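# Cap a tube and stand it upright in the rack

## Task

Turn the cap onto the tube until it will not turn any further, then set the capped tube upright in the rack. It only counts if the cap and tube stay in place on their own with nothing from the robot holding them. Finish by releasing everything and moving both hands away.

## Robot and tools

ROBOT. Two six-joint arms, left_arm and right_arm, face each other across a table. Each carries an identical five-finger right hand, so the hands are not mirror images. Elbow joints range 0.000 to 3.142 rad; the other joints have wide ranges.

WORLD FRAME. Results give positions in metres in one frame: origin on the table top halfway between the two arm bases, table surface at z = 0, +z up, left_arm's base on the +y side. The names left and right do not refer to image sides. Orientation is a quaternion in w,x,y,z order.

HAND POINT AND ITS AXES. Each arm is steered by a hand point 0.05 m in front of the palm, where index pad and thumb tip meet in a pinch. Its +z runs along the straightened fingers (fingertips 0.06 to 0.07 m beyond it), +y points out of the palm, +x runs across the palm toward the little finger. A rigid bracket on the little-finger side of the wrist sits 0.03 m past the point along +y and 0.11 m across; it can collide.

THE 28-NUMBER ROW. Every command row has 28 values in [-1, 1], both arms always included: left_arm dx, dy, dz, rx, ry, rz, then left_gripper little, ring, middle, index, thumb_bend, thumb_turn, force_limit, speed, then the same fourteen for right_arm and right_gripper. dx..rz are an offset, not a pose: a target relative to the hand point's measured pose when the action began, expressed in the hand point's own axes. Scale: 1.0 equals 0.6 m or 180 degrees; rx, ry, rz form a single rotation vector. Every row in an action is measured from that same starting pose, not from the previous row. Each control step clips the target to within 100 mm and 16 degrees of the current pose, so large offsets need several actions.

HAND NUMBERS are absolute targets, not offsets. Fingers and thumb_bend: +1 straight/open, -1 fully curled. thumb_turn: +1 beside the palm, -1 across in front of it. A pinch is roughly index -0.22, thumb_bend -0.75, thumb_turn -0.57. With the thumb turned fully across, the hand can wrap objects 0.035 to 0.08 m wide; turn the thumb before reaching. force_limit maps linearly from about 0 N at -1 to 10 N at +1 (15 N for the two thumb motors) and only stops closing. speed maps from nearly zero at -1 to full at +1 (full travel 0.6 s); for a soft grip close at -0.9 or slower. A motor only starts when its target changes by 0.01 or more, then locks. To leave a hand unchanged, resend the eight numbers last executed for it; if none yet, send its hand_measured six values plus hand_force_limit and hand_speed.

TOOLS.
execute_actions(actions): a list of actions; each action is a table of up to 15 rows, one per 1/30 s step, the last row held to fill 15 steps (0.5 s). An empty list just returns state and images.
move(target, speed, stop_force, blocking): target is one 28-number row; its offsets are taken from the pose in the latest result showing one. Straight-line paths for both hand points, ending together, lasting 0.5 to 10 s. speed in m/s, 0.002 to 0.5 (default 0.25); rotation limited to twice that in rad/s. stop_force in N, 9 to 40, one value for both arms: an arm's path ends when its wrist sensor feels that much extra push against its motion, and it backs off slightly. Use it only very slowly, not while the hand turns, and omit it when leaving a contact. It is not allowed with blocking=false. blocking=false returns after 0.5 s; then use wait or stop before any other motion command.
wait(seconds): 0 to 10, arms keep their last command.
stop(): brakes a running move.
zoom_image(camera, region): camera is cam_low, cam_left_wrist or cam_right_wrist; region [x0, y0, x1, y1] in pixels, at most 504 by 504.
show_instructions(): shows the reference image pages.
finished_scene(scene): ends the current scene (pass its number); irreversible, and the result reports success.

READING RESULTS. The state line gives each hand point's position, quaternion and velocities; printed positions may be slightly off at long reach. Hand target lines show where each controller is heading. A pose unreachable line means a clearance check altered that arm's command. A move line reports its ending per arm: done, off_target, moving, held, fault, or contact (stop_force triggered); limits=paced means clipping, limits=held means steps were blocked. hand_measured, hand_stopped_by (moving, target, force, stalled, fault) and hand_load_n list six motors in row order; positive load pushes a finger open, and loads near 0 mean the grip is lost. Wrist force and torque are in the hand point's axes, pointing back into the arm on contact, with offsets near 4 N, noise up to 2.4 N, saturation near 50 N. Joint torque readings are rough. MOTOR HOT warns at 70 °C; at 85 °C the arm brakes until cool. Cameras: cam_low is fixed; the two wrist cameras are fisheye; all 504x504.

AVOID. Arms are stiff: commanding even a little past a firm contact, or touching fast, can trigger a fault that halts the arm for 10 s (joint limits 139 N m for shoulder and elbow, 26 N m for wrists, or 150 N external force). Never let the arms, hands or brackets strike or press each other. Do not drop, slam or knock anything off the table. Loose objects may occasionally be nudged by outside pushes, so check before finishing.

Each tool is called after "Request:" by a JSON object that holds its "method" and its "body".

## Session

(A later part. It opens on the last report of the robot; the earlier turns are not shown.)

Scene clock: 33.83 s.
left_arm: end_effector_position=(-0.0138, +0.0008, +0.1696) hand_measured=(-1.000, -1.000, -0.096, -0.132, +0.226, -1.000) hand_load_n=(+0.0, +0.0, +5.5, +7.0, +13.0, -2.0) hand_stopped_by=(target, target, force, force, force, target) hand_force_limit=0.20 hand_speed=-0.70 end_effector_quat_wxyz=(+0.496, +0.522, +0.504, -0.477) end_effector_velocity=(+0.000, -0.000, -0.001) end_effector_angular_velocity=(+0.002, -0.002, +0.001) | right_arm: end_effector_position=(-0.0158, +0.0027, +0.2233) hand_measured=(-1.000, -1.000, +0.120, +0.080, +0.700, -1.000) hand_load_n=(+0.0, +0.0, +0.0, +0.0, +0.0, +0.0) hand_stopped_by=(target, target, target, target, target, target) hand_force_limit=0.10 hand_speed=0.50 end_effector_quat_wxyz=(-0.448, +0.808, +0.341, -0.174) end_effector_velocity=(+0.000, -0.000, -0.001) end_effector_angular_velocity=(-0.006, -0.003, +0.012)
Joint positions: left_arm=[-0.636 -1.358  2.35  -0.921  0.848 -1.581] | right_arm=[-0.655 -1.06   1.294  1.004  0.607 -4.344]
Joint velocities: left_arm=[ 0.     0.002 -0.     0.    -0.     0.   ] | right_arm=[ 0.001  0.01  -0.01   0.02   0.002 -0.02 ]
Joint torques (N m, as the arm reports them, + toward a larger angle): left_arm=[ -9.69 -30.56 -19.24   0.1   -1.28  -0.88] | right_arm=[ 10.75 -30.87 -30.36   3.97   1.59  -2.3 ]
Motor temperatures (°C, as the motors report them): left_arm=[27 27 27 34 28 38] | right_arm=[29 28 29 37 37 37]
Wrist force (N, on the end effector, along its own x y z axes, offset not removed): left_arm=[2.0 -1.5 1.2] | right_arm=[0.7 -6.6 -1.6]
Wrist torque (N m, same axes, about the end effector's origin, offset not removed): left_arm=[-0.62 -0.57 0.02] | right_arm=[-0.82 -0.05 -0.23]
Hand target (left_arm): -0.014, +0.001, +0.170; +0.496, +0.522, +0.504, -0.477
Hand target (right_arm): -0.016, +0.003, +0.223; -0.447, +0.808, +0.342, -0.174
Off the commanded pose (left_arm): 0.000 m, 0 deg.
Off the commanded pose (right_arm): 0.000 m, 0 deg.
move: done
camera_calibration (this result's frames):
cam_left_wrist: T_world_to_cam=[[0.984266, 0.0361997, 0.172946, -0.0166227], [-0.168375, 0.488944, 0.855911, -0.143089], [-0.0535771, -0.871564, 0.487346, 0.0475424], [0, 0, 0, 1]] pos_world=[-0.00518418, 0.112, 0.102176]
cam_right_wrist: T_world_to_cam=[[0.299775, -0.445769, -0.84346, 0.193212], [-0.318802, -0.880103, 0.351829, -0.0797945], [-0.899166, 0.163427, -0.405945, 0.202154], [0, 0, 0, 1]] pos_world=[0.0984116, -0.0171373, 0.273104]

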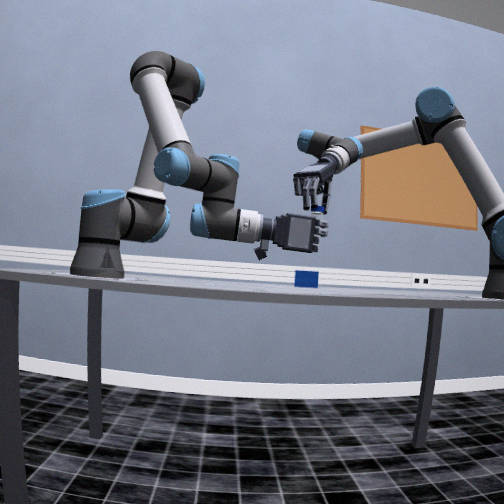

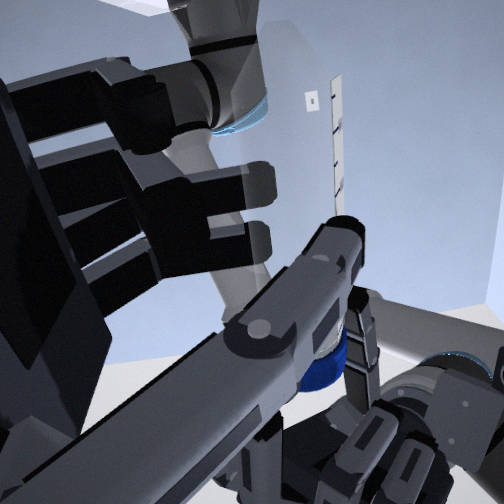

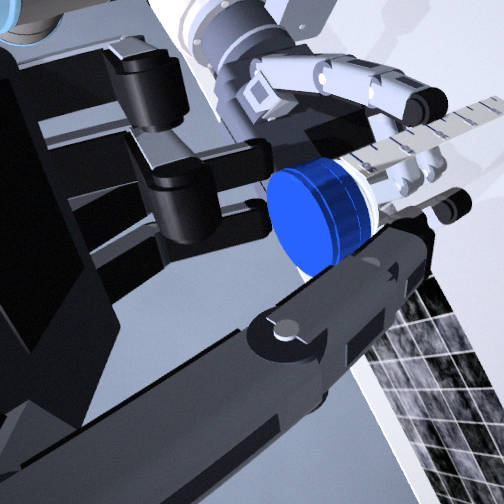

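Request:
{"method": "execute_actions", "body": {"actions": [[[0,0,0,0,0,0,-1,-1,-0.5,-0.5,-0.3,-1,0.2,-0.7,-0.002,0.0011,-0.0017,0,0,0,-1,-1,0,-0.07,0.36,-1,-0.4,0]],[[0,0,0,0,0,0,-1,-1,-0.5,-0.5,-0.3,-1,0.2,-0.7,0,0,0,0,0,0,-1,-1,-0.5,-0.5,0.36,-1,0.1,-0.85]]]}}

Request:
{"method": "move", "body": {"target": [0,0,0,0,0,0,-1,-1,-0.5,-0.5,-0.3,-1,0.2,-0.7,0,0.005,0.0032,0,0,0,-1,-1,-0.5,-0.5,0.36,-1,0.1,-0.85], "speed": 0.004, "stop_force": 10}}

Request:
{"method": "move", "body": {"target": [0,0,0,0,0,0,-1,-1,-0.5,-0.5,-0.3,-1,0.2,-0.7,0.017,-0.0035,0.0077,-0.0051,0.1869,0.1202,-1,-1,-0.5,-0.5,0.36,-1,0.1,-0.85], "speed": 0.12}}

Request:
{"method": "move", "body": {"target": [0,0,0,0,0,0,-1,-1,-0.5,-0.5,-0.3,-1,0.2,-0.7,0.017,-0.0035,0.0077,-0.0051,0.1869,0.1202,-1,-1,-0.5,-0.5,0.36,-1,0.1,-0.85], "speed": 0.12}}

Request:
{"method": "move", "body": {"target": [0,0,0,0,0,0,-1,-1,-0.5,-0.5,-0.3,-1,0.2,-0.7,0.017,-0.0035,0.0077,-0.0051,0.1869,0.1202,-1,-1,-0.5,-0.5,0.36,-1,0.1,-0.85], "speed": 0.12}}

Scene clock: 35.33 s.
left_arm: end_effector_position=(-0.0138, +0.0008, +0.1696) hand_measured=(-1.000, -1.000, -0.096, -0.132, +0.226, -1.000) hand_load_n=(+0.0, +0.0, +5.0, +7.5, +13.0, -1.5) hand_stopped_by=(target, target, force, force, force, target) hand_force_limit=0.20 hand_speed=-0.70 end_effector_quat_wxyz=(+0.496, +0.522, +0.504, -0.477) end_effector_velocity=(-0.000, +0.000, -0.001) end_effector_angular_velocity=(+0.001, -0.001, -0.000) | right_arm: end_effector_position=(-0.0158, +0.0011, +0.2233) hand_measured=(-1.000, -1.000, -0.080, -0.134, +0.364, -1.000) hand_load_n=(+0.0, +0.0, +6.5, +2.5, +8.0, +0.5) hand_stopped_by=(target, target, force, force, target, target) hand_force_limit=0.10 hand_speed=-0.85 end_effector_quat_wxyz=(-0.448, +0.808, +0.341, -0.174) end_effector_velocity=(-0.000, +0.000, -0.000) end_effector_angular_velocity=(+0.000, +0.000, +0.001)
Joint positions: left_arm=[-0.636 -1.358  2.35  -0.921  0.848 -1.581] | right_arm=[-0.657 -1.063  1.3    1.004  0.606 -4.347]
Joint velocities: left_arm=[-0.     0.001  0.    -0.    -0.     0.   ] | right_arm=[-0.     0.001  0.     0.    -0.001 -0.001]
Joint torques (N m, as the arm reports them, + toward a larger angle): left_arm=[ -9.69 -30.56 -19.55   0.05  -1.38  -0.97] | right_arm=[ -7.16 -41.31 -13.03   0.71  -3.04  -2.2 ]
Motor temperatures (°C, as the motors report them): left_arm=[27 27 27 34 28 38] | right_arm=[29 28 29 37 37 37]
Wrist force (N, on the end effector, along its own x y z axes, offset not removed): left_arm=[-0.1 -0.2 3.4] | right_arm=[2.9 -2.6 1.0]
Wrist torque (N m, same axes, about the end effector's origin, offset not removed): left_arm=[-0.52 -0.19 -0.16] | right_arm=[-0.28 -0.28 0.24]
Hand target (left_arm): -0.014, +0.001, +0.170; +0.496, +0.522, +0.504, -0.477
Hand target (right_arm): -0.016, +0.001, +0.223; -0.448, +0.808, +0.341, -0.174
Off the commanded pose (left_arm): 0.000 m, 0 deg.
Off the commanded pose (right_arm): 0.000 m, 0 deg.
camera_calibration (this result's frames):
cam_left_wrist: T_world_to_cam=[[0.984266, 0.0361996, 0.172946, -0.0166228], [-0.168375, 0.488944, 0.855911, -0.143089], [-0.0535772, -0.871564, 0.487346, 0.0475424], [0, 0, 0, 1]] pos_world=[-0.00518416, 0.112, 0.102176]
cam_right_wrist: T_world_to_cam=[[0.299771, -0.445782, -0.843455, 0.192419], [-0.318777, -0.880102, 0.351855, -0.0812693], [-0.899177, 0.163398, -0.405934, 0.202416], [0, 0, 0, 1]] pos_world=[0.0984196, -0.0188228, 0.273059]

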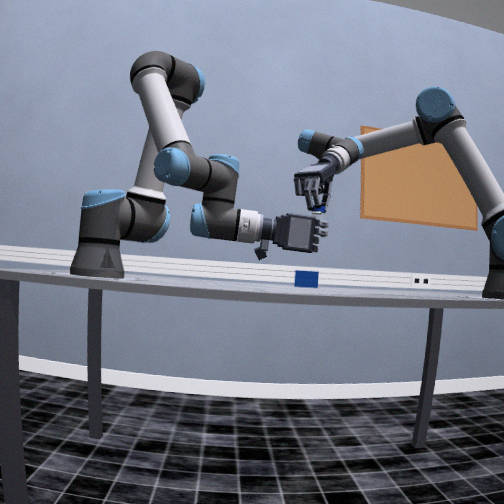

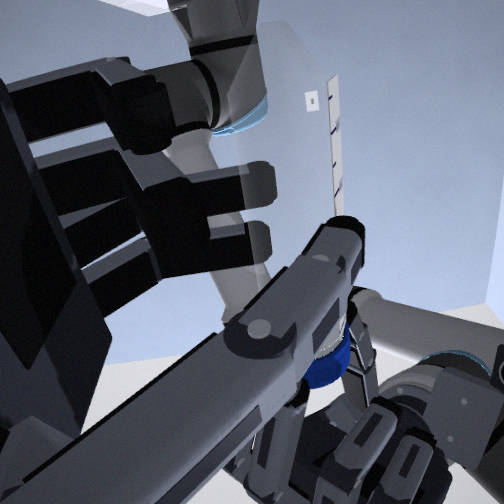

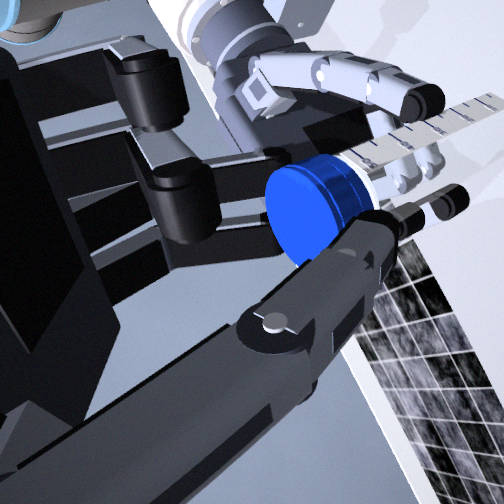

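Scene clock: 36.17 s.
left_arm: end_effector_position=(-0.0138, +0.0008, +0.1695) hand_measured=(-1.000, -1.000, -0.096, -0.132, +0.226, -1.000) hand_load_n=(+0.0, +0.0, +6.0, +7.5, +12.5, -4.5) hand_stopped_by=(target, target, force, force, force, target) hand_force_limit=0.20 hand_speed=-0.70 end_effector_quat_wxyz=(+0.496, +0.522, +0.504, -0.477) end_effector_velocity=(+0.000, +0.000, -0.001) end_effector_angular_velocity=(+0.002, -0.001, +0.000) | right_arm: end_effector_position=(-0.0158, +0.0010, +0.2213) hand_measured=(-1.000, -1.000, -0.080, -0.134, +0.364, -1.000) hand_load_n=(+0.0, +0.0, +6.0, +2.0, +7.5, -1.0) hand_stopped_by=(target, target, force, force, target, target) hand_force_limit=0.10 hand_speed=-0.85 end_effector_quat_wxyz=(-0.447, +0.808, +0.341, -0.174) end_effector_velocity=(-0.000, +0.000, +0.002) end_effector_angular_velocity=(-0.001, +0.002, -0.000)
Joint positions: left_arm=[-0.636 -1.358  2.35  -0.921  0.848 -1.581] | right_arm=[-0.657 -1.062  1.303  1.     0.606 -4.347]
Joint velocities: left_arm=[ 0.     0.002  0.     0.     0.    -0.   ] | right_arm=[-0.     0.    -0.004  0.004 -0.001  0.001]
Joint torques (N m, as the arm reports them, + toward a larger angle): left_arm=[ -9.76 -31.14 -19.75  -1.86  -1.34  -0.96] | right_arm=[ -9.03 -38.59 -27.48   3.33  -1.47  -2.2 ]
Motor temperatures (°C, as the motors report them): left_arm=[27 27 27 34 28 38] | right_arm=[29 28 29 37 37 37]
Wrist force (N, on the end effector, along its own x y z axes, offset not removed): left_arm=[13.3 -2.6 2.2] | right_arm=[-1.2 -14.8 -5.2]
Wrist torque (N m, same axes, about the end effector's origin, offset not removed): left_arm=[-0.33 -0.34 -0.20] | right_arm=[-0.88 0.59 -0.60]
Hand target (left_arm): -0.014, +0.001, +0.170; +0.496, +0.522, +0.504, -0.477
Hand target (right_arm): -0.016, +0.001, +0.222; -0.448, +0.808, +0.341, -0.174
Off the commanded pose (left_arm): 0.000 m, 0 deg.
Off the commanded pose (right_arm): 0.002 m, 0 deg.
move: contact (right_arm)
camera_calibration (this result's frames):
cam_left_wrist: T_world_to_cam=[[0.984261, 0.0361948, 0.172972, -0.0166285], [-0.168397, 0.488919, 0.855921, -0.143087], [-0.0535895, -0.871578, 0.48732, 0.0475517], [0, 0, 0, 1]] pos_world=[-0.00518033, 0.112005, 0.102174]
cam_right_wrist: T_world_to_cam=[[0.299654, -0.445915, -0.843426, 0.190759], [-0.318697, -0.880052, 0.352052, -0.0806346], [-0.899244, 0.163304, -0.405823, 0.201592], [0, 0, 0, 1]] pos_world=[0.098421, -0.0188212, 0.271089]

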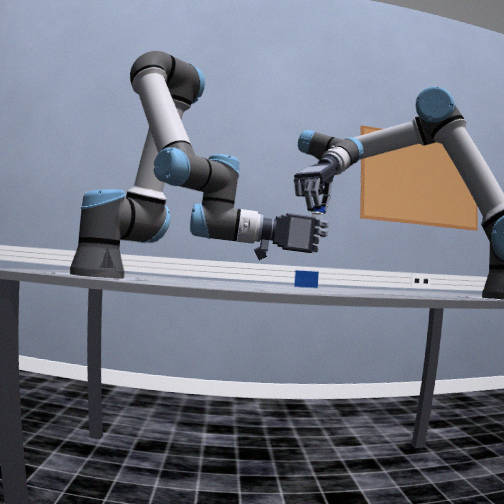

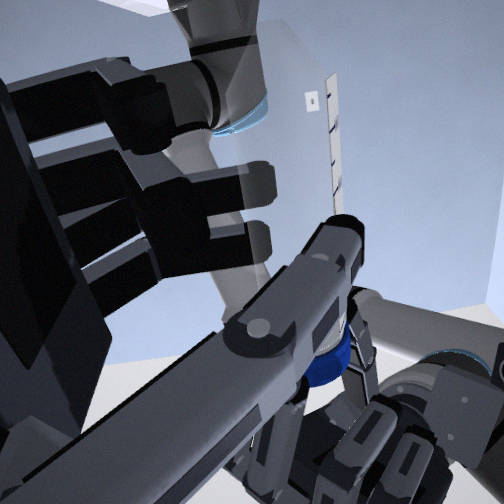

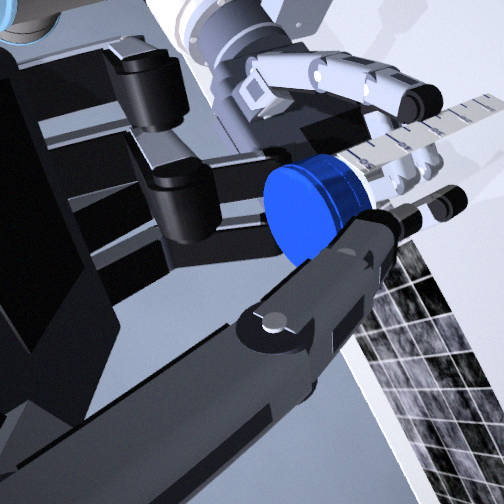

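Scene clock: 39.47 s.
left_arm: end_effector_position=(-0.0138, +0.0008, +0.1695) hand_measured=(-1.000, -1.000, -0.096, -0.132, +0.226, -1.000) hand_load_n=(+0.0, +0.0, +5.5, +8.5, +12.5, -2.5) hand_stopped_by=(target, target, force, force, force, target) hand_force_limit=0.20 hand_speed=-0.70 end_effector_quat_wxyz=(+0.496, +0.522, +0.504, -0.477) end_effector_velocity=(+0.000, -0.000, +0.000) end_effector_angular_velocity=(+0.000, -0.000, +0.000) | right_arm: end_effector_position=(-0.0122, +0.0118, +0.2211) hand_measured=(-1.000, -1.000, -0.080, -0.134, +0.364, -1.000) hand_load_n=(+0.0, +0.0, +7.5, +1.5, +7.0, -4.0) hand_stopped_by=(target, target, force, force, target, target) hand_force_limit=0.10 hand_speed=-0.85 end_effector_quat_wxyz=(-0.480, +0.876, +0.045, -0.011) end_effector_velocity=(+0.000, +0.000, -0.001) end_effector_angular_velocity=(-0.001, -0.002, -0.014)
Joint positions: left_arm=[-0.636 -1.358  2.35  -0.921  0.848 -1.581] | right_arm=[-0.529 -1.358  1.591  0.404  1.134 -3.473]
Joint velocities: left_arm=[ 0.  0. -0.  0.  0.  0.] | right_arm=[ 0.006 -0.002  0.003 -0.005  0.017  0.011]
Joint torques (N m, as the arm reports them, + toward a larger angle): left_arm=[ -8.38 -30.33 -19.85  -2.39  -1.33  -0.9 ] | right_arm=[ 11.62 -29.46  -0.99   0.52   2.33   2.43]
Motor temperatures (°C, as the motors report them): left_arm=[27 27 27 34 28 38] | right_arm=[29 28 29 37 37 37]
Wrist force (N, on the end effector, along its own x y z axes, offset not removed): left_arm=[13.0 -5.6 3.8] | right_arm=[3.3 -13.2 -1.7]
Wrist torque (N m, same axes, about the end effector's origin, offset not removed): left_arm=[-0.44 -0.43 -0.04] | right_arm=[-0.51 0.12 -0.50]
Hand target (left_arm): -0.014, +0.001, +0.170; +0.496, +0.522, +0.504, -0.477
Hand target (right_arm): -0.012, +0.012, +0.221; -0.480, +0.876, +0.044, -0.011
Off the commanded pose (left_arm): 0.000 m, 0 deg.
Off the commanded pose (right_arm): 0.000 m, 0 deg.
move: done
camera_calibration (this result's frames):
cam_left_wrist: T_world_to_cam=[[0.984262, 0.0361878, 0.172972, -0.0166246], [-0.168394, 0.48892, 0.855921, -0.143088], [-0.0535959, -0.871577, 0.487319, 0.0475516], [0, 0, 0, 1]] pos_world=[-0.00518351, 0.112005, 0.102174]
cam_right_wrist: T_world_to_cam=[[-0.0577072, -0.534199, -0.843387, 0.190949], [-0.808574, -0.470493, 0.353334, -0.0809698], [-0.585558, 0.70233, -0.404789, 0.20024], [0, 0, 0, 1]] pos_world=[0.062801, -0.0767251, 0.270708]

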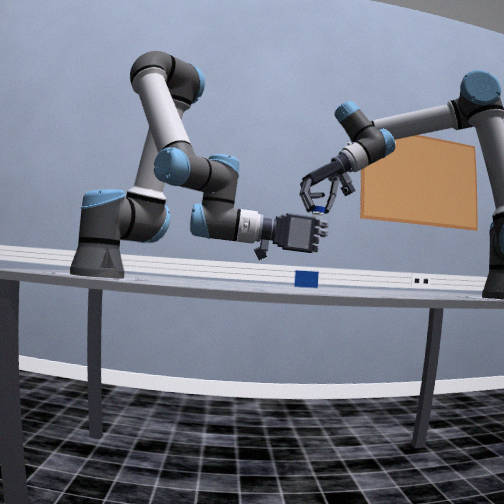

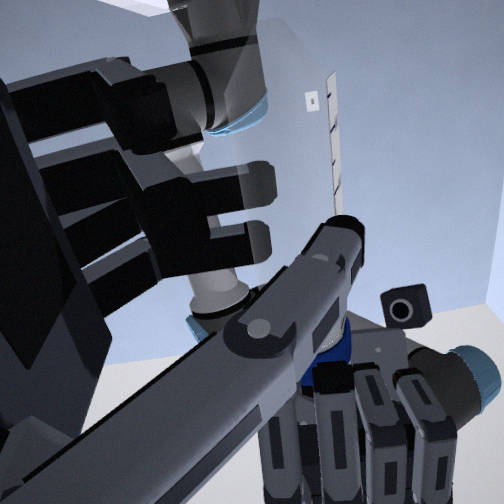

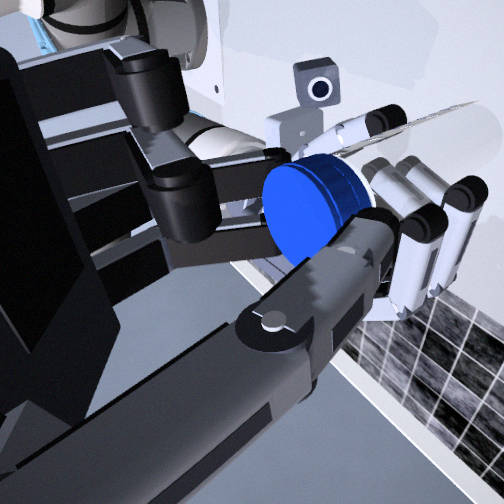

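Scene clock: 42.80 s.
left_arm: end_effector_position=(-0.0138, +0.0008, +0.1695) hand_measured=(-1.000, -1.000, -0.096, -0.132, +0.226, -1.000) hand_load_n=(+0.0, +0.0, +5.5, +10.5, +12.0, -1.5) hand_stopped_by=(target, target, force, force, force, target) hand_force_limit=0.20 hand_speed=-0.70 end_effector_quat_wxyz=(+0.496, +0.522, +0.504, -0.477) end_effector_velocity=(-0.000, -0.000, -0.000) end_effector_angular_velocity=(+0.000, -0.000, +0.000) | right_arm: end_effector_position=(-0.0026, +0.0177, +0.2206) hand_measured=(-1.000, -1.000, -0.080, -0.134, +0.364, -1.000) hand_load_n=(+0.0, +0.0, +9.5, +1.5, +6.0, -3.5) hand_stopped_by=(target, target, force, force, target, target) hand_force_limit=0.10 hand_speed=-0.85 end_effector_quat_wxyz=(+0.455, -0.839, +0.258, -0.153) end_effector_velocity=(-0.000, +0.000, -0.000) end_effector_angular_velocity=(-0.001, +0.000, -0.010)
Joint positions: left_arm=[-0.636 -1.358  2.35  -0.921  0.848 -1.581] | right_arm=[-0.261 -1.318  1.538  0.396  1.936 -2.919]
Joint velocities: left_arm=[ 0.     0.001 -0.    -0.    -0.    -0.   ] | right_arm=[ 0.004  0.005 -0.005  0.005  0.012  0.009]
Joint torques (N m, as the arm reports them, + toward a larger angle): left_arm=[ -7.02 -30.45 -19.38  -2.2   -1.4   -0.99] | right_arm=[ 12.07 -15.68 -24.17   4.51   1.63   2.16]
Motor temperatures (°C, as the motors report them): left_arm=[27 27 27 34 28 38] | right_arm=[29 28 29 37 37 37]
Wrist force (N, on the end effector, along its own x y z axes, offset not removed): left_arm=[11.1 -8.2 5.6] | right_arm=[4.3 -16.3 3.3]
Wrist torque (N m, same axes, about the end effector's origin, offset not removed): left_arm=[-0.36 -0.21 -0.01] | right_arm=[-0.39 0.05 -0.19]
Hand target (left_arm): -0.014, +0.001, +0.170; +0.496, +0.522, +0.504, -0.477
Hand target (right_arm): -0.003, +0.018, +0.221; -0.455, +0.839, -0.258, +0.153
Off the commanded pose (left_arm): 0.000 m, 0 deg.
Off the commanded pose (right_arm): 0.000 m, 0 deg.
move: done
camera_calibration (this result's frames):
cam_left_wrist: T_world_to_cam=[[0.984262, 0.0361818, 0.172972, -0.0166212], [-0.168391, 0.488922, 0.855921, -0.143088], [-0.053601, -0.871577, 0.48732, 0.0475515], [0, 0, 0, 1]] pos_world=[-0.00518625, 0.112005, 0.102174]
cam_right_wrist: T_world_to_cam=[[-0.388812, -0.372401, -0.8427, 0.190384], [-0.921316, 0.158383, 0.355093, -0.082099], [0.00123239, 0.914457, -0.404681, 0.199251], [0, 0, 0, 1]] pos_world=[-0.00186101, -0.0983039, 0.270222]

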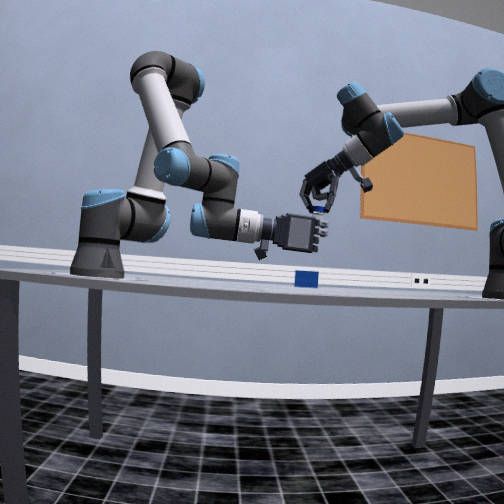

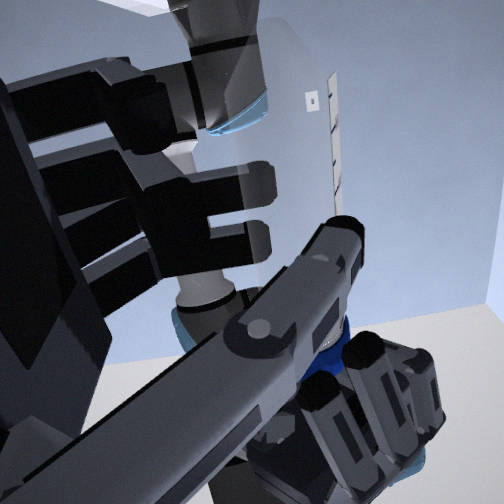

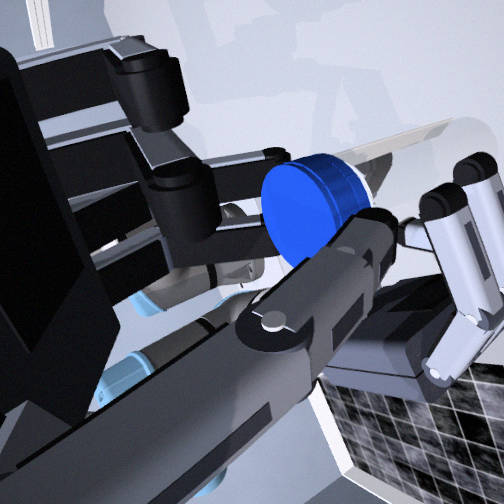

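Scene clock: 46.13 s.
left_arm: end_effector_position=(-0.0138, +0.0008, +0.1695) hand_measured=(-1.000, -1.000, -0.096, -0.132, +0.226, -1.000) hand_load_n=(+0.0, +0.0, +5.0, +11.5, +12.5, -1.5) hand_stopped_by=(target, target, force, force, force, target) hand_force_limit=0.20 hand_speed=-0.70 end_effector_quat_wxyz=(+0.496, +0.522, +0.504, -0.477) end_effector_velocity=(+0.001, -0.000, +0.000) end_effector_angular_velocity=(-0.001, +0.001, +0.001) | right_arm: end_effector_position=(+0.0086, +0.0159, +0.2199) hand_measured=(-1.000, -1.000, -0.080, -0.134, +0.364, -1.000) hand_load_n=(+0.0, +0.0, +10.0, +1.5, +5.0, -1.5) hand_stopped_by=(target, target, force, force, target, target) hand_force_limit=0.10 hand_speed=-0.85 end_effector_quat_wxyz=(+0.375, -0.701, +0.529, -0.298) end_effector_velocity=(-0.000, -0.000, -0.000) end_effector_angular_velocity=(-0.003, +0.002, -0.016)
Joint positions: left_arm=[-0.636 -1.358  2.35  -0.921  0.848 -1.581] | right_arm=[-0.091 -0.971  1.148  1.006  2.517 -2.063]
Joint velocities: left_arm=[ 0.001 -0.001 -0.     0.    -0.    -0.001] | right_arm=[ 0.002  0.012 -0.013  0.028  0.005  0.029]
Joint torques (N m, as the arm reports them, + toward a larger angle): left_arm=[ -4.26 -31.27 -20.41  -2.36  -2.87  -0.83] | right_arm=[ 14.49 -26.52 -25.01   4.4    0.92   1.97]
Motor temperatures (°C, as the motors report them): left_arm=[27 27 27 34 28 38] | right_arm=[29 28 29 37 37 37]
Wrist force (N, on the end effector, along its own x y z axes, offset not removed): left_arm=[12.1 -8.0 5.6] | right_arm=[0.3 -16.6 -0.8]
Wrist torque (N m, same axes, about the end effector's origin, offset not removed): left_arm=[-0.27 -0.14 -0.03] | right_arm=[-0.07 -0.06 0.05]
Hand target (left_arm): -0.014, +0.001, +0.170; +0.496, +0.522, +0.504, -0.477
Hand target (right_arm): +0.009, +0.016, +0.220; -0.374, +0.700, -0.530, +0.298
Off the commanded pose (left_arm): 0.000 m, 0 deg.
Off the commanded pose (right_arm): 0.000 m, 0 deg.
move: done
camera_calibration (this result's frames):
cam_left_wrist: T_world_to_cam=[[0.984263, 0.0361675, 0.172971, -0.0166163], [-0.168383, 0.488924, 0.855921, -0.143089], [-0.0536132, -0.871576, 0.487319, 0.0475508], [0, 0, 0, 1]] pos_world=[-0.00518948, 0.112004, 0.102174]
cam_right_wrist: T_world_to_cam=[[-0.538727, -0.0360473, -0.841709, 0.189165], [-0.604311, 0.712661, 0.356262, -0.0830897], [0.587011, 0.700582, -0.405713, 0.1992], [0, 0, 0, 1]] pos_world=[-0.065236, -0.073522, 0.269642]

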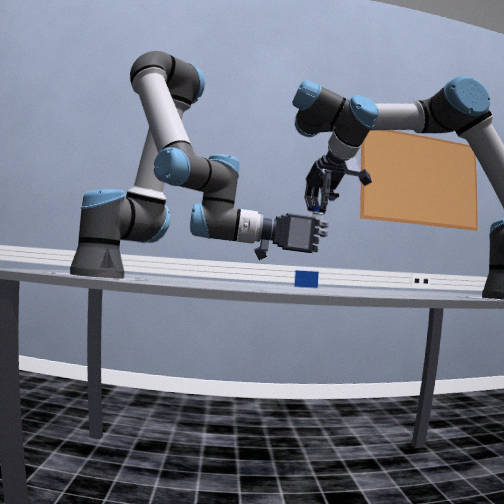

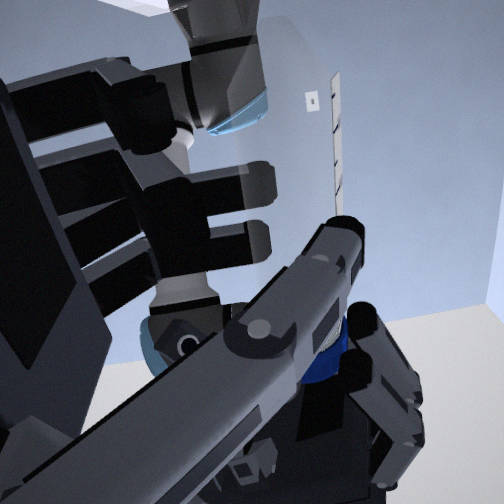

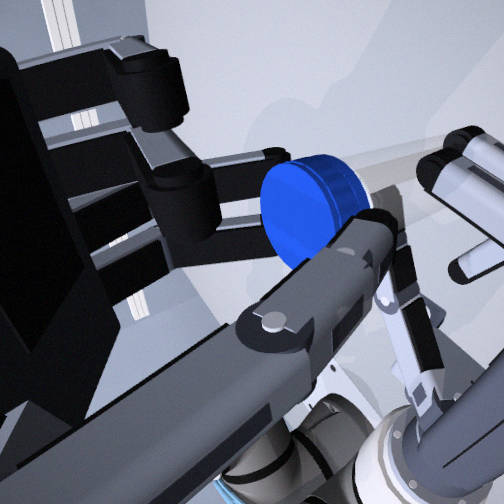

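Request:
{"method": "execute_actions", "body": {"actions": [[[0,0,0,0,0,0,-1,-1,-0.5,-0.5,-0.3,-1,0.2,-0.7,0,0,0,0,0,0,-1,-1,0.15,0.1,0.7,-1,0.1,0.5]]]}}

Request:
{"method": "move", "body": {"target": [0,0,0,0,0,0,-1,-1,-0.5,-0.5,-0.3,-1,0.2,-0.7,-0.0066,0.0102,-0.0255,0.0077,-0.28,-0.18,-1,-1,0.15,0.1,0.7,-1,0.1,0.5], "speed": 0.5}}

Request:
{"method": "zoom_image", "body": {"camera": "cam_low", "region": [290,180,350,230]}}

Request:
{"method": "move", "body": {"target": [0,0,0,0,0,0,-1,-1,-0.5,-0.5,-0.3,-1,0.2,-0.7,-0.0066,0.0146,-0.0226,0.0077,-0.28,-0.18,-1,-1,0.15,0.1,0.7,-1,0.1,0.5], "speed": 0.5}}

Request:
{"method": "execute_actions", "body": {"actions": [[[0,0,0,0,0,0,-1,-1,-0.5,-0.5,-0.3,-1,0.2,-0.7,0,0,0,0,0,0,-1,-1,0.05,0,0.3,-1,-0.4,0]],[[0,0,0,0,0,0,-1,-1,-0.5,-0.5,-0.3,-1,0.2,-0.7,0,0,0,0,0,0,-1,-1,-0.5,-0.5,0.3,-1,0.1,-0.85]],[[0,0,0,0,0,0,-1,-1,-0.5,-0.5,-0.3,-1,0.2,-0.7,0,0,0,0,0,0,-1,-1,-0.55,-0.55,0.3,-1,0.1,-0.85]]]}}

Scene clock: 47.10 s.
left_arm: end_effector_position=(-0.0138, +0.0008, +0.1696) hand_measured=(-1.000, -1.000, -0.096, -0.132, +0.226, -1.000) hand_load_n=(+0.0, +0.0, +5.0, +8.5, +13.0, -3.5) hand_stopped_by=(target, target, force, force, force, target) hand_force_limit=0.20 hand_speed=-0.70 end_effector_quat_wxyz=(+0.496, +0.522, +0.504, -0.477) end_effector_velocity=(-0.000, +0.000, -0.001) end_effector_angular_velocity=(+0.002, -0.002, -0.001) | right_arm: end_effector_position=(+0.0086, +0.0159, +0.2199) hand_measured=(-1.000, -1.000, +0.150, +0.100, +0.700, -1.000) hand_load_n=(+0.0, +0.0, +0.0, +0.0, +0.0, +0.0) hand_stopped_by=(target, target, target, target, target, target) hand_force_limit=0.10 hand_speed=0.50 end_effector_quat_wxyz=(+0.375, -0.701, +0.529, -0.298) end_effector_velocity=(+0.000, +0.000, +0.000) end_effector_angular_velocity=(+0.000, -0.000, +0.001)
Joint positions: left_arm=[-0.636 -1.358  2.35  -0.921  0.848 -1.581] | right_arm=[-0.091 -0.971  1.148  1.006  2.517 -2.063]
Joint velocities: left_arm=[-0.     0.003  0.    -0.     0.    -0.   ] | right_arm=[-0.    -0.001  0.    -0.002 -0.    -0.002]
Joint torques (N m, as the arm reports them, + toward a larger angle): left_arm=[ -4.78 -30.31 -20.12  -2.32   0.96  -0.89] | right_arm=[-10.56 -49.3   -5.71   0.18  -1.28  -2.42]
Motor temperatures (°C, as the motors report them): left_arm=[27 27 27 34 28 38] | right_arm=[29 28 29 37 37 37]
Wrist force (N, on the end effector, along its own x y z axes, offset not removed): left_arm=[1.1 -1.4 2.0] | right_arm=[-0.8 -3.2 -0.3]
Wrist torque (N m, same axes, about the end effector's origin, offset not removed): left_arm=[-0.63 -0.39 -0.04] | right_arm=[-0.34 0.30 -0.03]
Hand target (left_arm): -0.014, +0.001, +0.170; +0.496, +0.522, +0.504, -0.477
Hand target (right_arm): +0.009, +0.016, +0.220; -0.375, +0.701, -0.529, +0.298
Off the commanded pose (left_arm): 0.000 m, 0 deg.
Off the commanded pose (right_arm): 0.000 m, 0 deg.
camera_calibration (this result's frames):
cam_left_wrist: T_world_to_cam=[[0.984256, 0.0363083, 0.172978, -0.0166533], [-0.168458, 0.488906, 0.855916, -0.143089], [-0.0534931, -0.87158, 0.487326, 0.0475593], [0, 0, 0, 1]] pos_world=[-0.00516931, 0.112014, 0.102176]
cam_right_wrist: T_world_to_cam=[[-0.53873, -0.0361101, -0.841704, 0.18912], [-0.604322, 0.712673, 0.35622, -0.0830905], [0.586996, 0.700567, -0.40576, 0.199208], [0, 0, 0, 1]] pos_world=[-0.0652629, -0.0735128, 0.269612]

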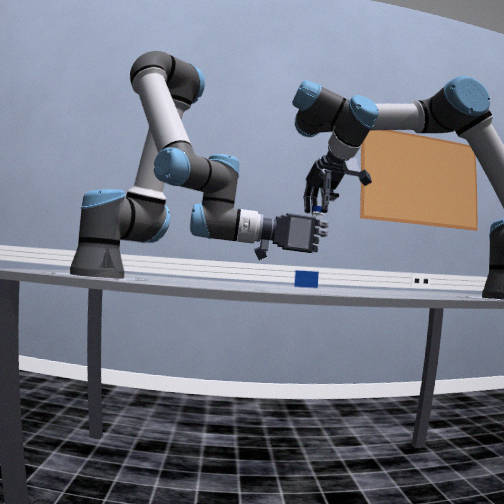

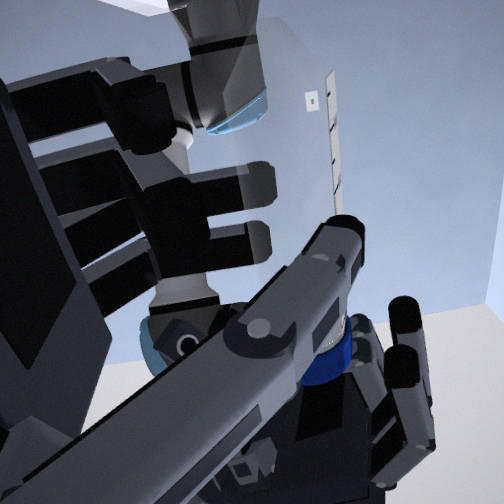

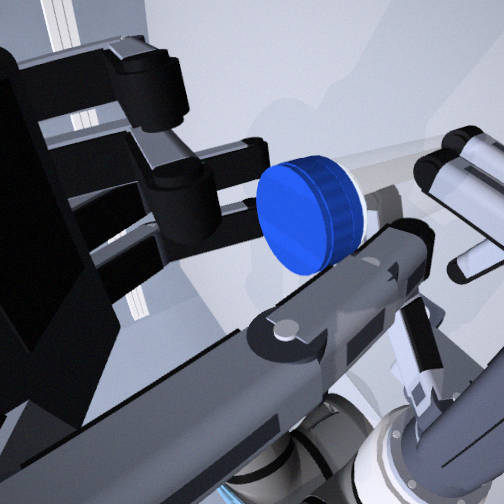

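Scene clock: 48.87 s.
left_arm: end_effector_position=(-0.0138, +0.0008, +0.1696) hand_measured=(-1.000, -1.000, -0.096, -0.132, +0.226, -1.000) hand_load_n=(+0.0, +0.0, +5.0, +8.5, +13.0, -3.5) hand_stopped_by=(target, target, force, force, force, target) hand_force_limit=0.20 hand_speed=-0.70 end_effector_quat_wxyz=(+0.496, +0.522, +0.504, -0.477) end_effector_velocity=(-0.000, +0.000, +0.001) end_effector_angular_velocity=(-0.002, +0.002, -0.000) | right_arm: end_effector_position=(-0.0079, +0.0156, +0.2233) hand_measured=(-1.000, -1.000, +0.150, +0.100, +0.700, -1.000) hand_load_n=(+0.0, +0.0, +0.0, +0.0, +0.0, +0.0) hand_stopped_by=(target, target, target, target, target, target) hand_force_limit=0.10 hand_speed=0.50 end_effector_quat_wxyz=(+0.475, -0.870, +0.108, -0.072) end_effector_velocity=(-0.000, +0.000, -0.000) end_effector_angular_velocity=(-0.001, +0.003, +0.014)
Joint positions: left_arm=[-0.636 -1.358  2.35  -0.921  0.848 -1.581] | right_arm=[-0.398 -1.385  1.608  0.346  1.532 -3.193]
Joint velocities: left_arm=[-0.    -0.002  0.    -0.    -0.    -0.   ] | right_arm=[-0.006  0.    -0.     0.001 -0.018 -0.008]
Joint torques (N m, as the arm reports them, + toward a larger angle): left_arm=[ -4.46 -29.64 -19.21  -2.19   1.02  -0.72] | right_arm=[ -9.7  -18.23  -8.6    1.89  -2.66  -2.15]
Motor temperatures (°C, as the motors report them): left_arm=[27 27 27 34 28 38] | right_arm=[29 28 29 37 37 37]
Wrist force (N, on the end effector, along its own x y z axes, offset not removed): left_arm=[1.7 -1.7 1.6] | right_arm=[-2.6 -3.7 1.1]
Wrist torque (N m, same axes, about the end effector's origin, offset not removed): left_arm=[-0.67 -0.44 0.03] | right_arm=[-0.31 0.48 -0.09]
Hand target (left_arm): -0.014, +0.001, +0.170; +0.496, +0.522, +0.504, -0.477
Hand target (right_arm): -0.008, +0.016, +0.223; -0.475, +0.870, -0.108, +0.072
Off the commanded pose (left_arm): 0.000 m, 0 deg.
Off the commanded pose (right_arm): 0.000 m, 0 deg.
move: done
camera_calibration (this result's frames):
cam_left_wrist: T_world_to_cam=[[0.984256, 0.0363083, 0.172978, -0.0166534], [-0.168458, 0.488906, 0.855916, -0.143089], [-0.0534931, -0.87158, 0.487326, 0.0475593], [0, 0, 0, 1]] pos_world=[-0.00516927, 0.112014, 0.102176]
cam_right_wrist: T_world_to_cam=[[-0.237159, -0.481626, -0.843678, 0.192894], [-0.920636, -0.165827, 0.353457, -0.0822094], [-0.310139, 0.860545, -0.404074, 0.200498], [0, 0, 0, 1]] pos_world=[0.0322439, -0.093268, 0.272814]

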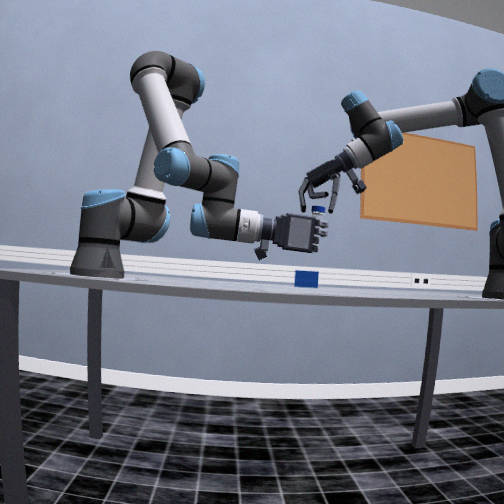

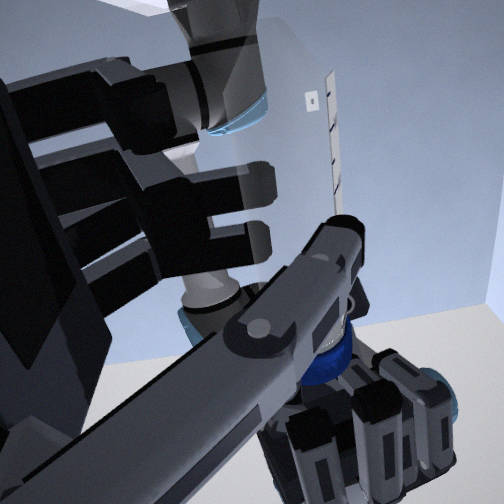

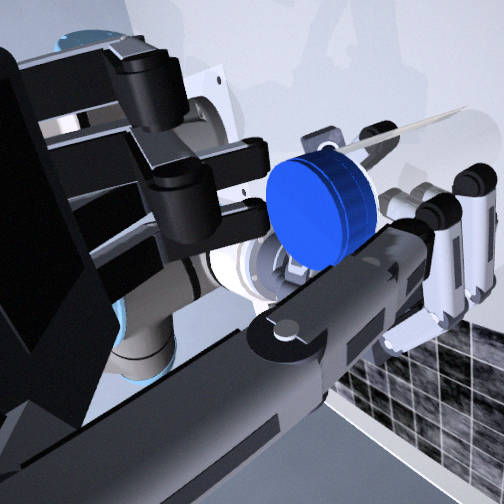

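Region (290, 180, 350, 230) of cam_low's 504x504 image, scaled by 8.400, with more detail than that image has.

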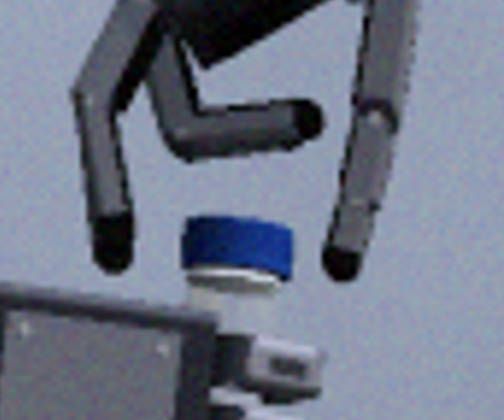

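Scene clock: 50.73 s.
left_arm: end_effector_position=(-0.0138, +0.0008, +0.1696) hand_measured=(-1.000, -1.000, -0.096, -0.132, +0.226, -1.000) hand_load_n=(+0.0, +0.0, +5.0, +8.5, +13.0, -3.5) hand_stopped_by=(target, target, force, force, force, target) hand_force_limit=0.20 hand_speed=-0.70 end_effector_quat_wxyz=(+0.496, +0.522, +0.504, -0.477) end_effector_velocity=(+0.000, +0.000, -0.001) end_effector_angular_velocity=(+0.002, -0.002, +0.000) | right_arm: end_effector_position=(-0.0158, +0.0010, +0.2229) hand_measured=(-1.000, -1.000, +0.150, +0.100, +0.700, -1.000) hand_load_n=(+0.0, +0.0, +0.0, +0.0, +0.0, +0.0) hand_stopped_by=(target, target, target, target, target, target) hand_force_limit=0.10 hand_speed=0.50 end_effector_quat_wxyz=(-0.448, +0.808, +0.341, -0.173) end_effector_velocity=(-0.000, -0.000, -0.000) end_effector_angular_velocity=(-0.006, -0.000, +0.012)
Joint positions: left_arm=[-0.636 -1.358  2.35  -0.921  0.848 -1.581] | right_arm=[-0.657 -1.065  1.303  1.     0.606 -4.345]
Joint velocities: left_arm=[-0.     0.003  0.     0.    -0.001 -0.   ] | right_arm=[ 0.001  0.009 -0.011  0.023  0.    -0.02 ]
Joint torques (N m, as the arm reports them, + toward a larger angle): left_arm=[ -3.92 -29.72 -20.02  -2.2    1.15  -0.9 ] | right_arm=[ 10.15 -30.98 -29.97   3.69   1.59  -2.34]
Motor temperatures (°C, as the motors report them): left_arm=[27 27 27 34 28 38] | right_arm=[29 28 29 37 37 37]
Wrist force (N, on the end effector, along its own x y z axes, offset not removed): left_arm=[1.6 -1.5 0.6] | right_arm=[2.6 -3.2 -1.6]
Wrist torque (N m, same axes, about the end effector's origin, offset not removed): left_arm=[-0.47 -0.47 -0.04] | right_arm=[-0.54 -0.25 0.26]
Hand target (left_arm): -0.014, +0.001, +0.170; +0.496, +0.522, +0.504, -0.477
Hand target (right_arm): -0.016, +0.001, +0.223; -0.448, +0.808, +0.342, -0.173
Off the commanded pose (left_arm): 0.000 m, 0 deg.
Off the commanded pose (right_arm): 0.000 m, 0 deg.
move: done
camera_calibration (this result's frames):
cam_left_wrist: T_world_to_cam=[[0.984256, 0.0363083, 0.172978, -0.0166534], [-0.168458, 0.488906, 0.855916, -0.143089], [-0.0534931, -0.87158, 0.487326, 0.0475593], [0, 0, 0, 1]] pos_world=[-0.00516928, 0.112014, 0.102176]
cam_right_wrist: T_world_to_cam=[[0.299309, -0.444751, -0.844162, 0.192248], [-0.319724, -0.880323, 0.35044, -0.0808631], [-0.898994, 0.165009, -0.405687, 0.202192], [0, 0, 0, 1]] pos_world=[0.0983737, -0.0190468, 0.272652]

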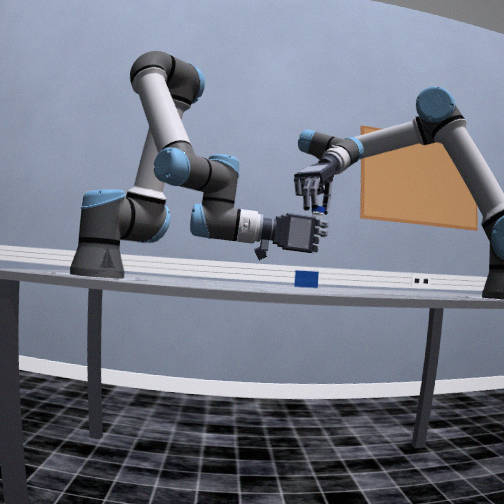

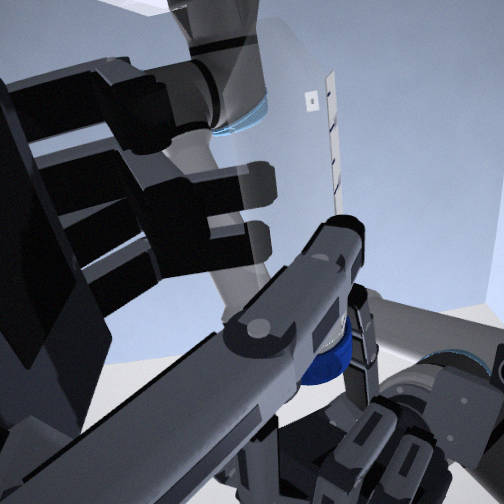

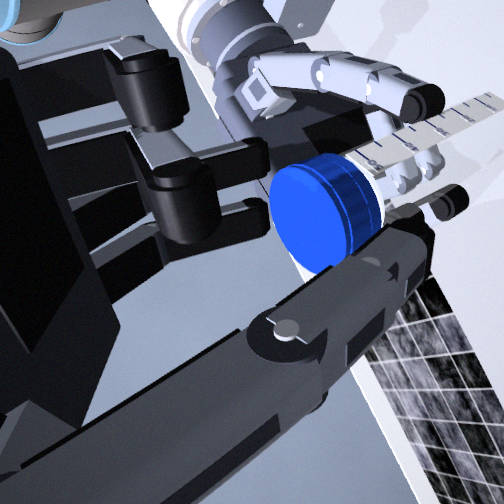

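Scene clock: 52.23 s.
left_arm: end_effector_position=(-0.0138, +0.0008, +0.1696) hand_measured=(-1.000, -1.000, -0.096, -0.132, +0.226, -1.000) hand_load_n=(+0.0, +0.0, +5.5, +7.5, +13.0, -2.5) hand_stopped_by=(target, target, force, force, force, target) hand_force_limit=0.20 hand_speed=-0.70 end_effector_quat_wxyz=(+0.496, +0.522, +0.504, -0.477) end_effector_velocity=(-0.000, -0.000, -0.000) end_effector_angular_velocity=(+0.000, -0.001, -0.000) | right_arm: end_effector_position=(-0.0159, +0.0010, +0.2229) hand_measured=(-1.000, -1.000, -0.064, -0.122, +0.308, -1.000) hand_load_n=(+0.0, +0.0, +5.0, +6.0, +11.5, +0.0) hand_stopped_by=(target, target, force, force, target, target) hand_force_limit=0.10 hand_speed=-0.85 end_effector_quat_wxyz=(-0.448, +0.808, +0.341, -0.173) end_effector_velocity=(-0.000, +0.000, +0.001) end_effector_angular_velocity=(+0.003, -0.000, -0.000)
Joint positions: left_arm=[-0.636 -1.358  2.35  -0.921  0.848 -1.581] | right_arm=[-0.657 -1.065  1.303  1.     0.606 -4.345]
Joint velocities: left_arm=[-0.001  0.    -0.     0.    -0.     0.001] | right_arm=[-0.    -0.002 -0.    -0.002 -0.001  0.001]
Joint torques (N m, as the arm reports them, + toward a larger angle): left_arm=[ -4.37 -30.   -19.3   -2.24   0.97  -0.97] | right_arm=[ -1.29 -43.54  -8.76   0.53  -1.07   2.04]
Motor temperatures (°C, as the motors report them): left_arm=[27 27 27 34 28 38] | right_arm=[29 28 29 37 37 37]
Wrist force (N, on the end effector, along its own x y z axes, offset not removed): left_arm=[0.9 -0.2 3.2] | right_arm=[0.4 -1.9 3.0]
Wrist torque (N m, same axes, about the end effector's origin, offset not removed): left_arm=[-0.38 -0.41 -0.05] | right_arm=[-0.38 0.22 0.30]
Hand target (left_arm): -0.014, +0.001, +0.170; +0.496, +0.522, +0.504, -0.477
Hand target (right_arm): -0.016, +0.001, +0.223; -0.448, +0.808, +0.341, -0.173
Off the commanded pose (left_arm): 0.000 m, 0 deg.
Off the commanded pose (right_arm): 0.000 m, 0 deg.
camera_calibration (this result's frames):
cam_left_wrist: T_world_to_cam=[[0.984257, 0.0362927, 0.172977, -0.0166493], [-0.16845, 0.488908, 0.855917, -0.143089], [-0.0535064, -0.87158, 0.487325, 0.0475584], [0, 0, 0, 1]] pos_world=[-0.00517151, 0.112013, 0.102176]
cam_right_wrist: T_world_to_cam=[[0.299344, -0.444787, -0.844131, 0.192225], [-0.319698, -0.880315, 0.350483, -0.0808639], [-0.898992, 0.164952, -0.405715, 0.202172], [0, 0, 0, 1]] pos_world=[0.0983582, -0.0190353, 0.272629]

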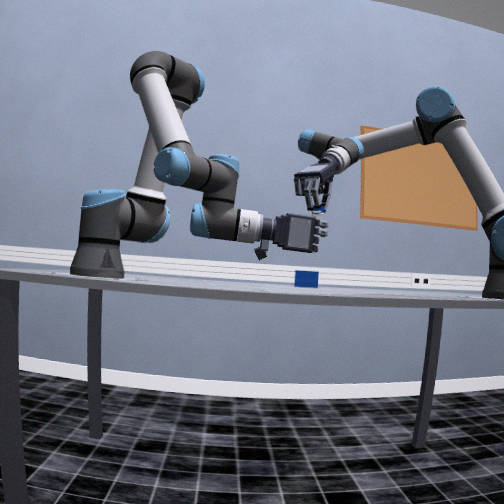

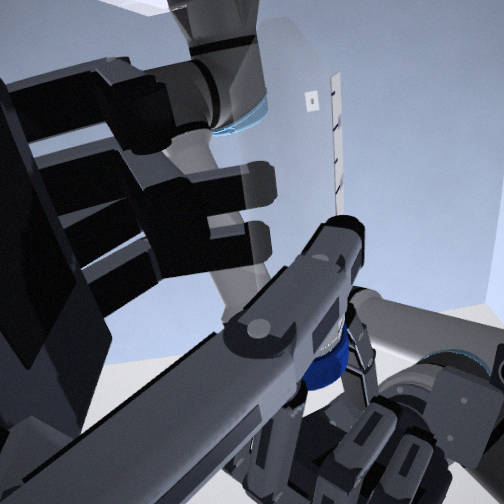

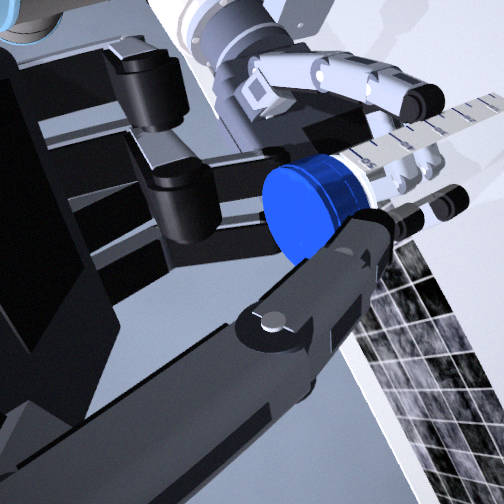

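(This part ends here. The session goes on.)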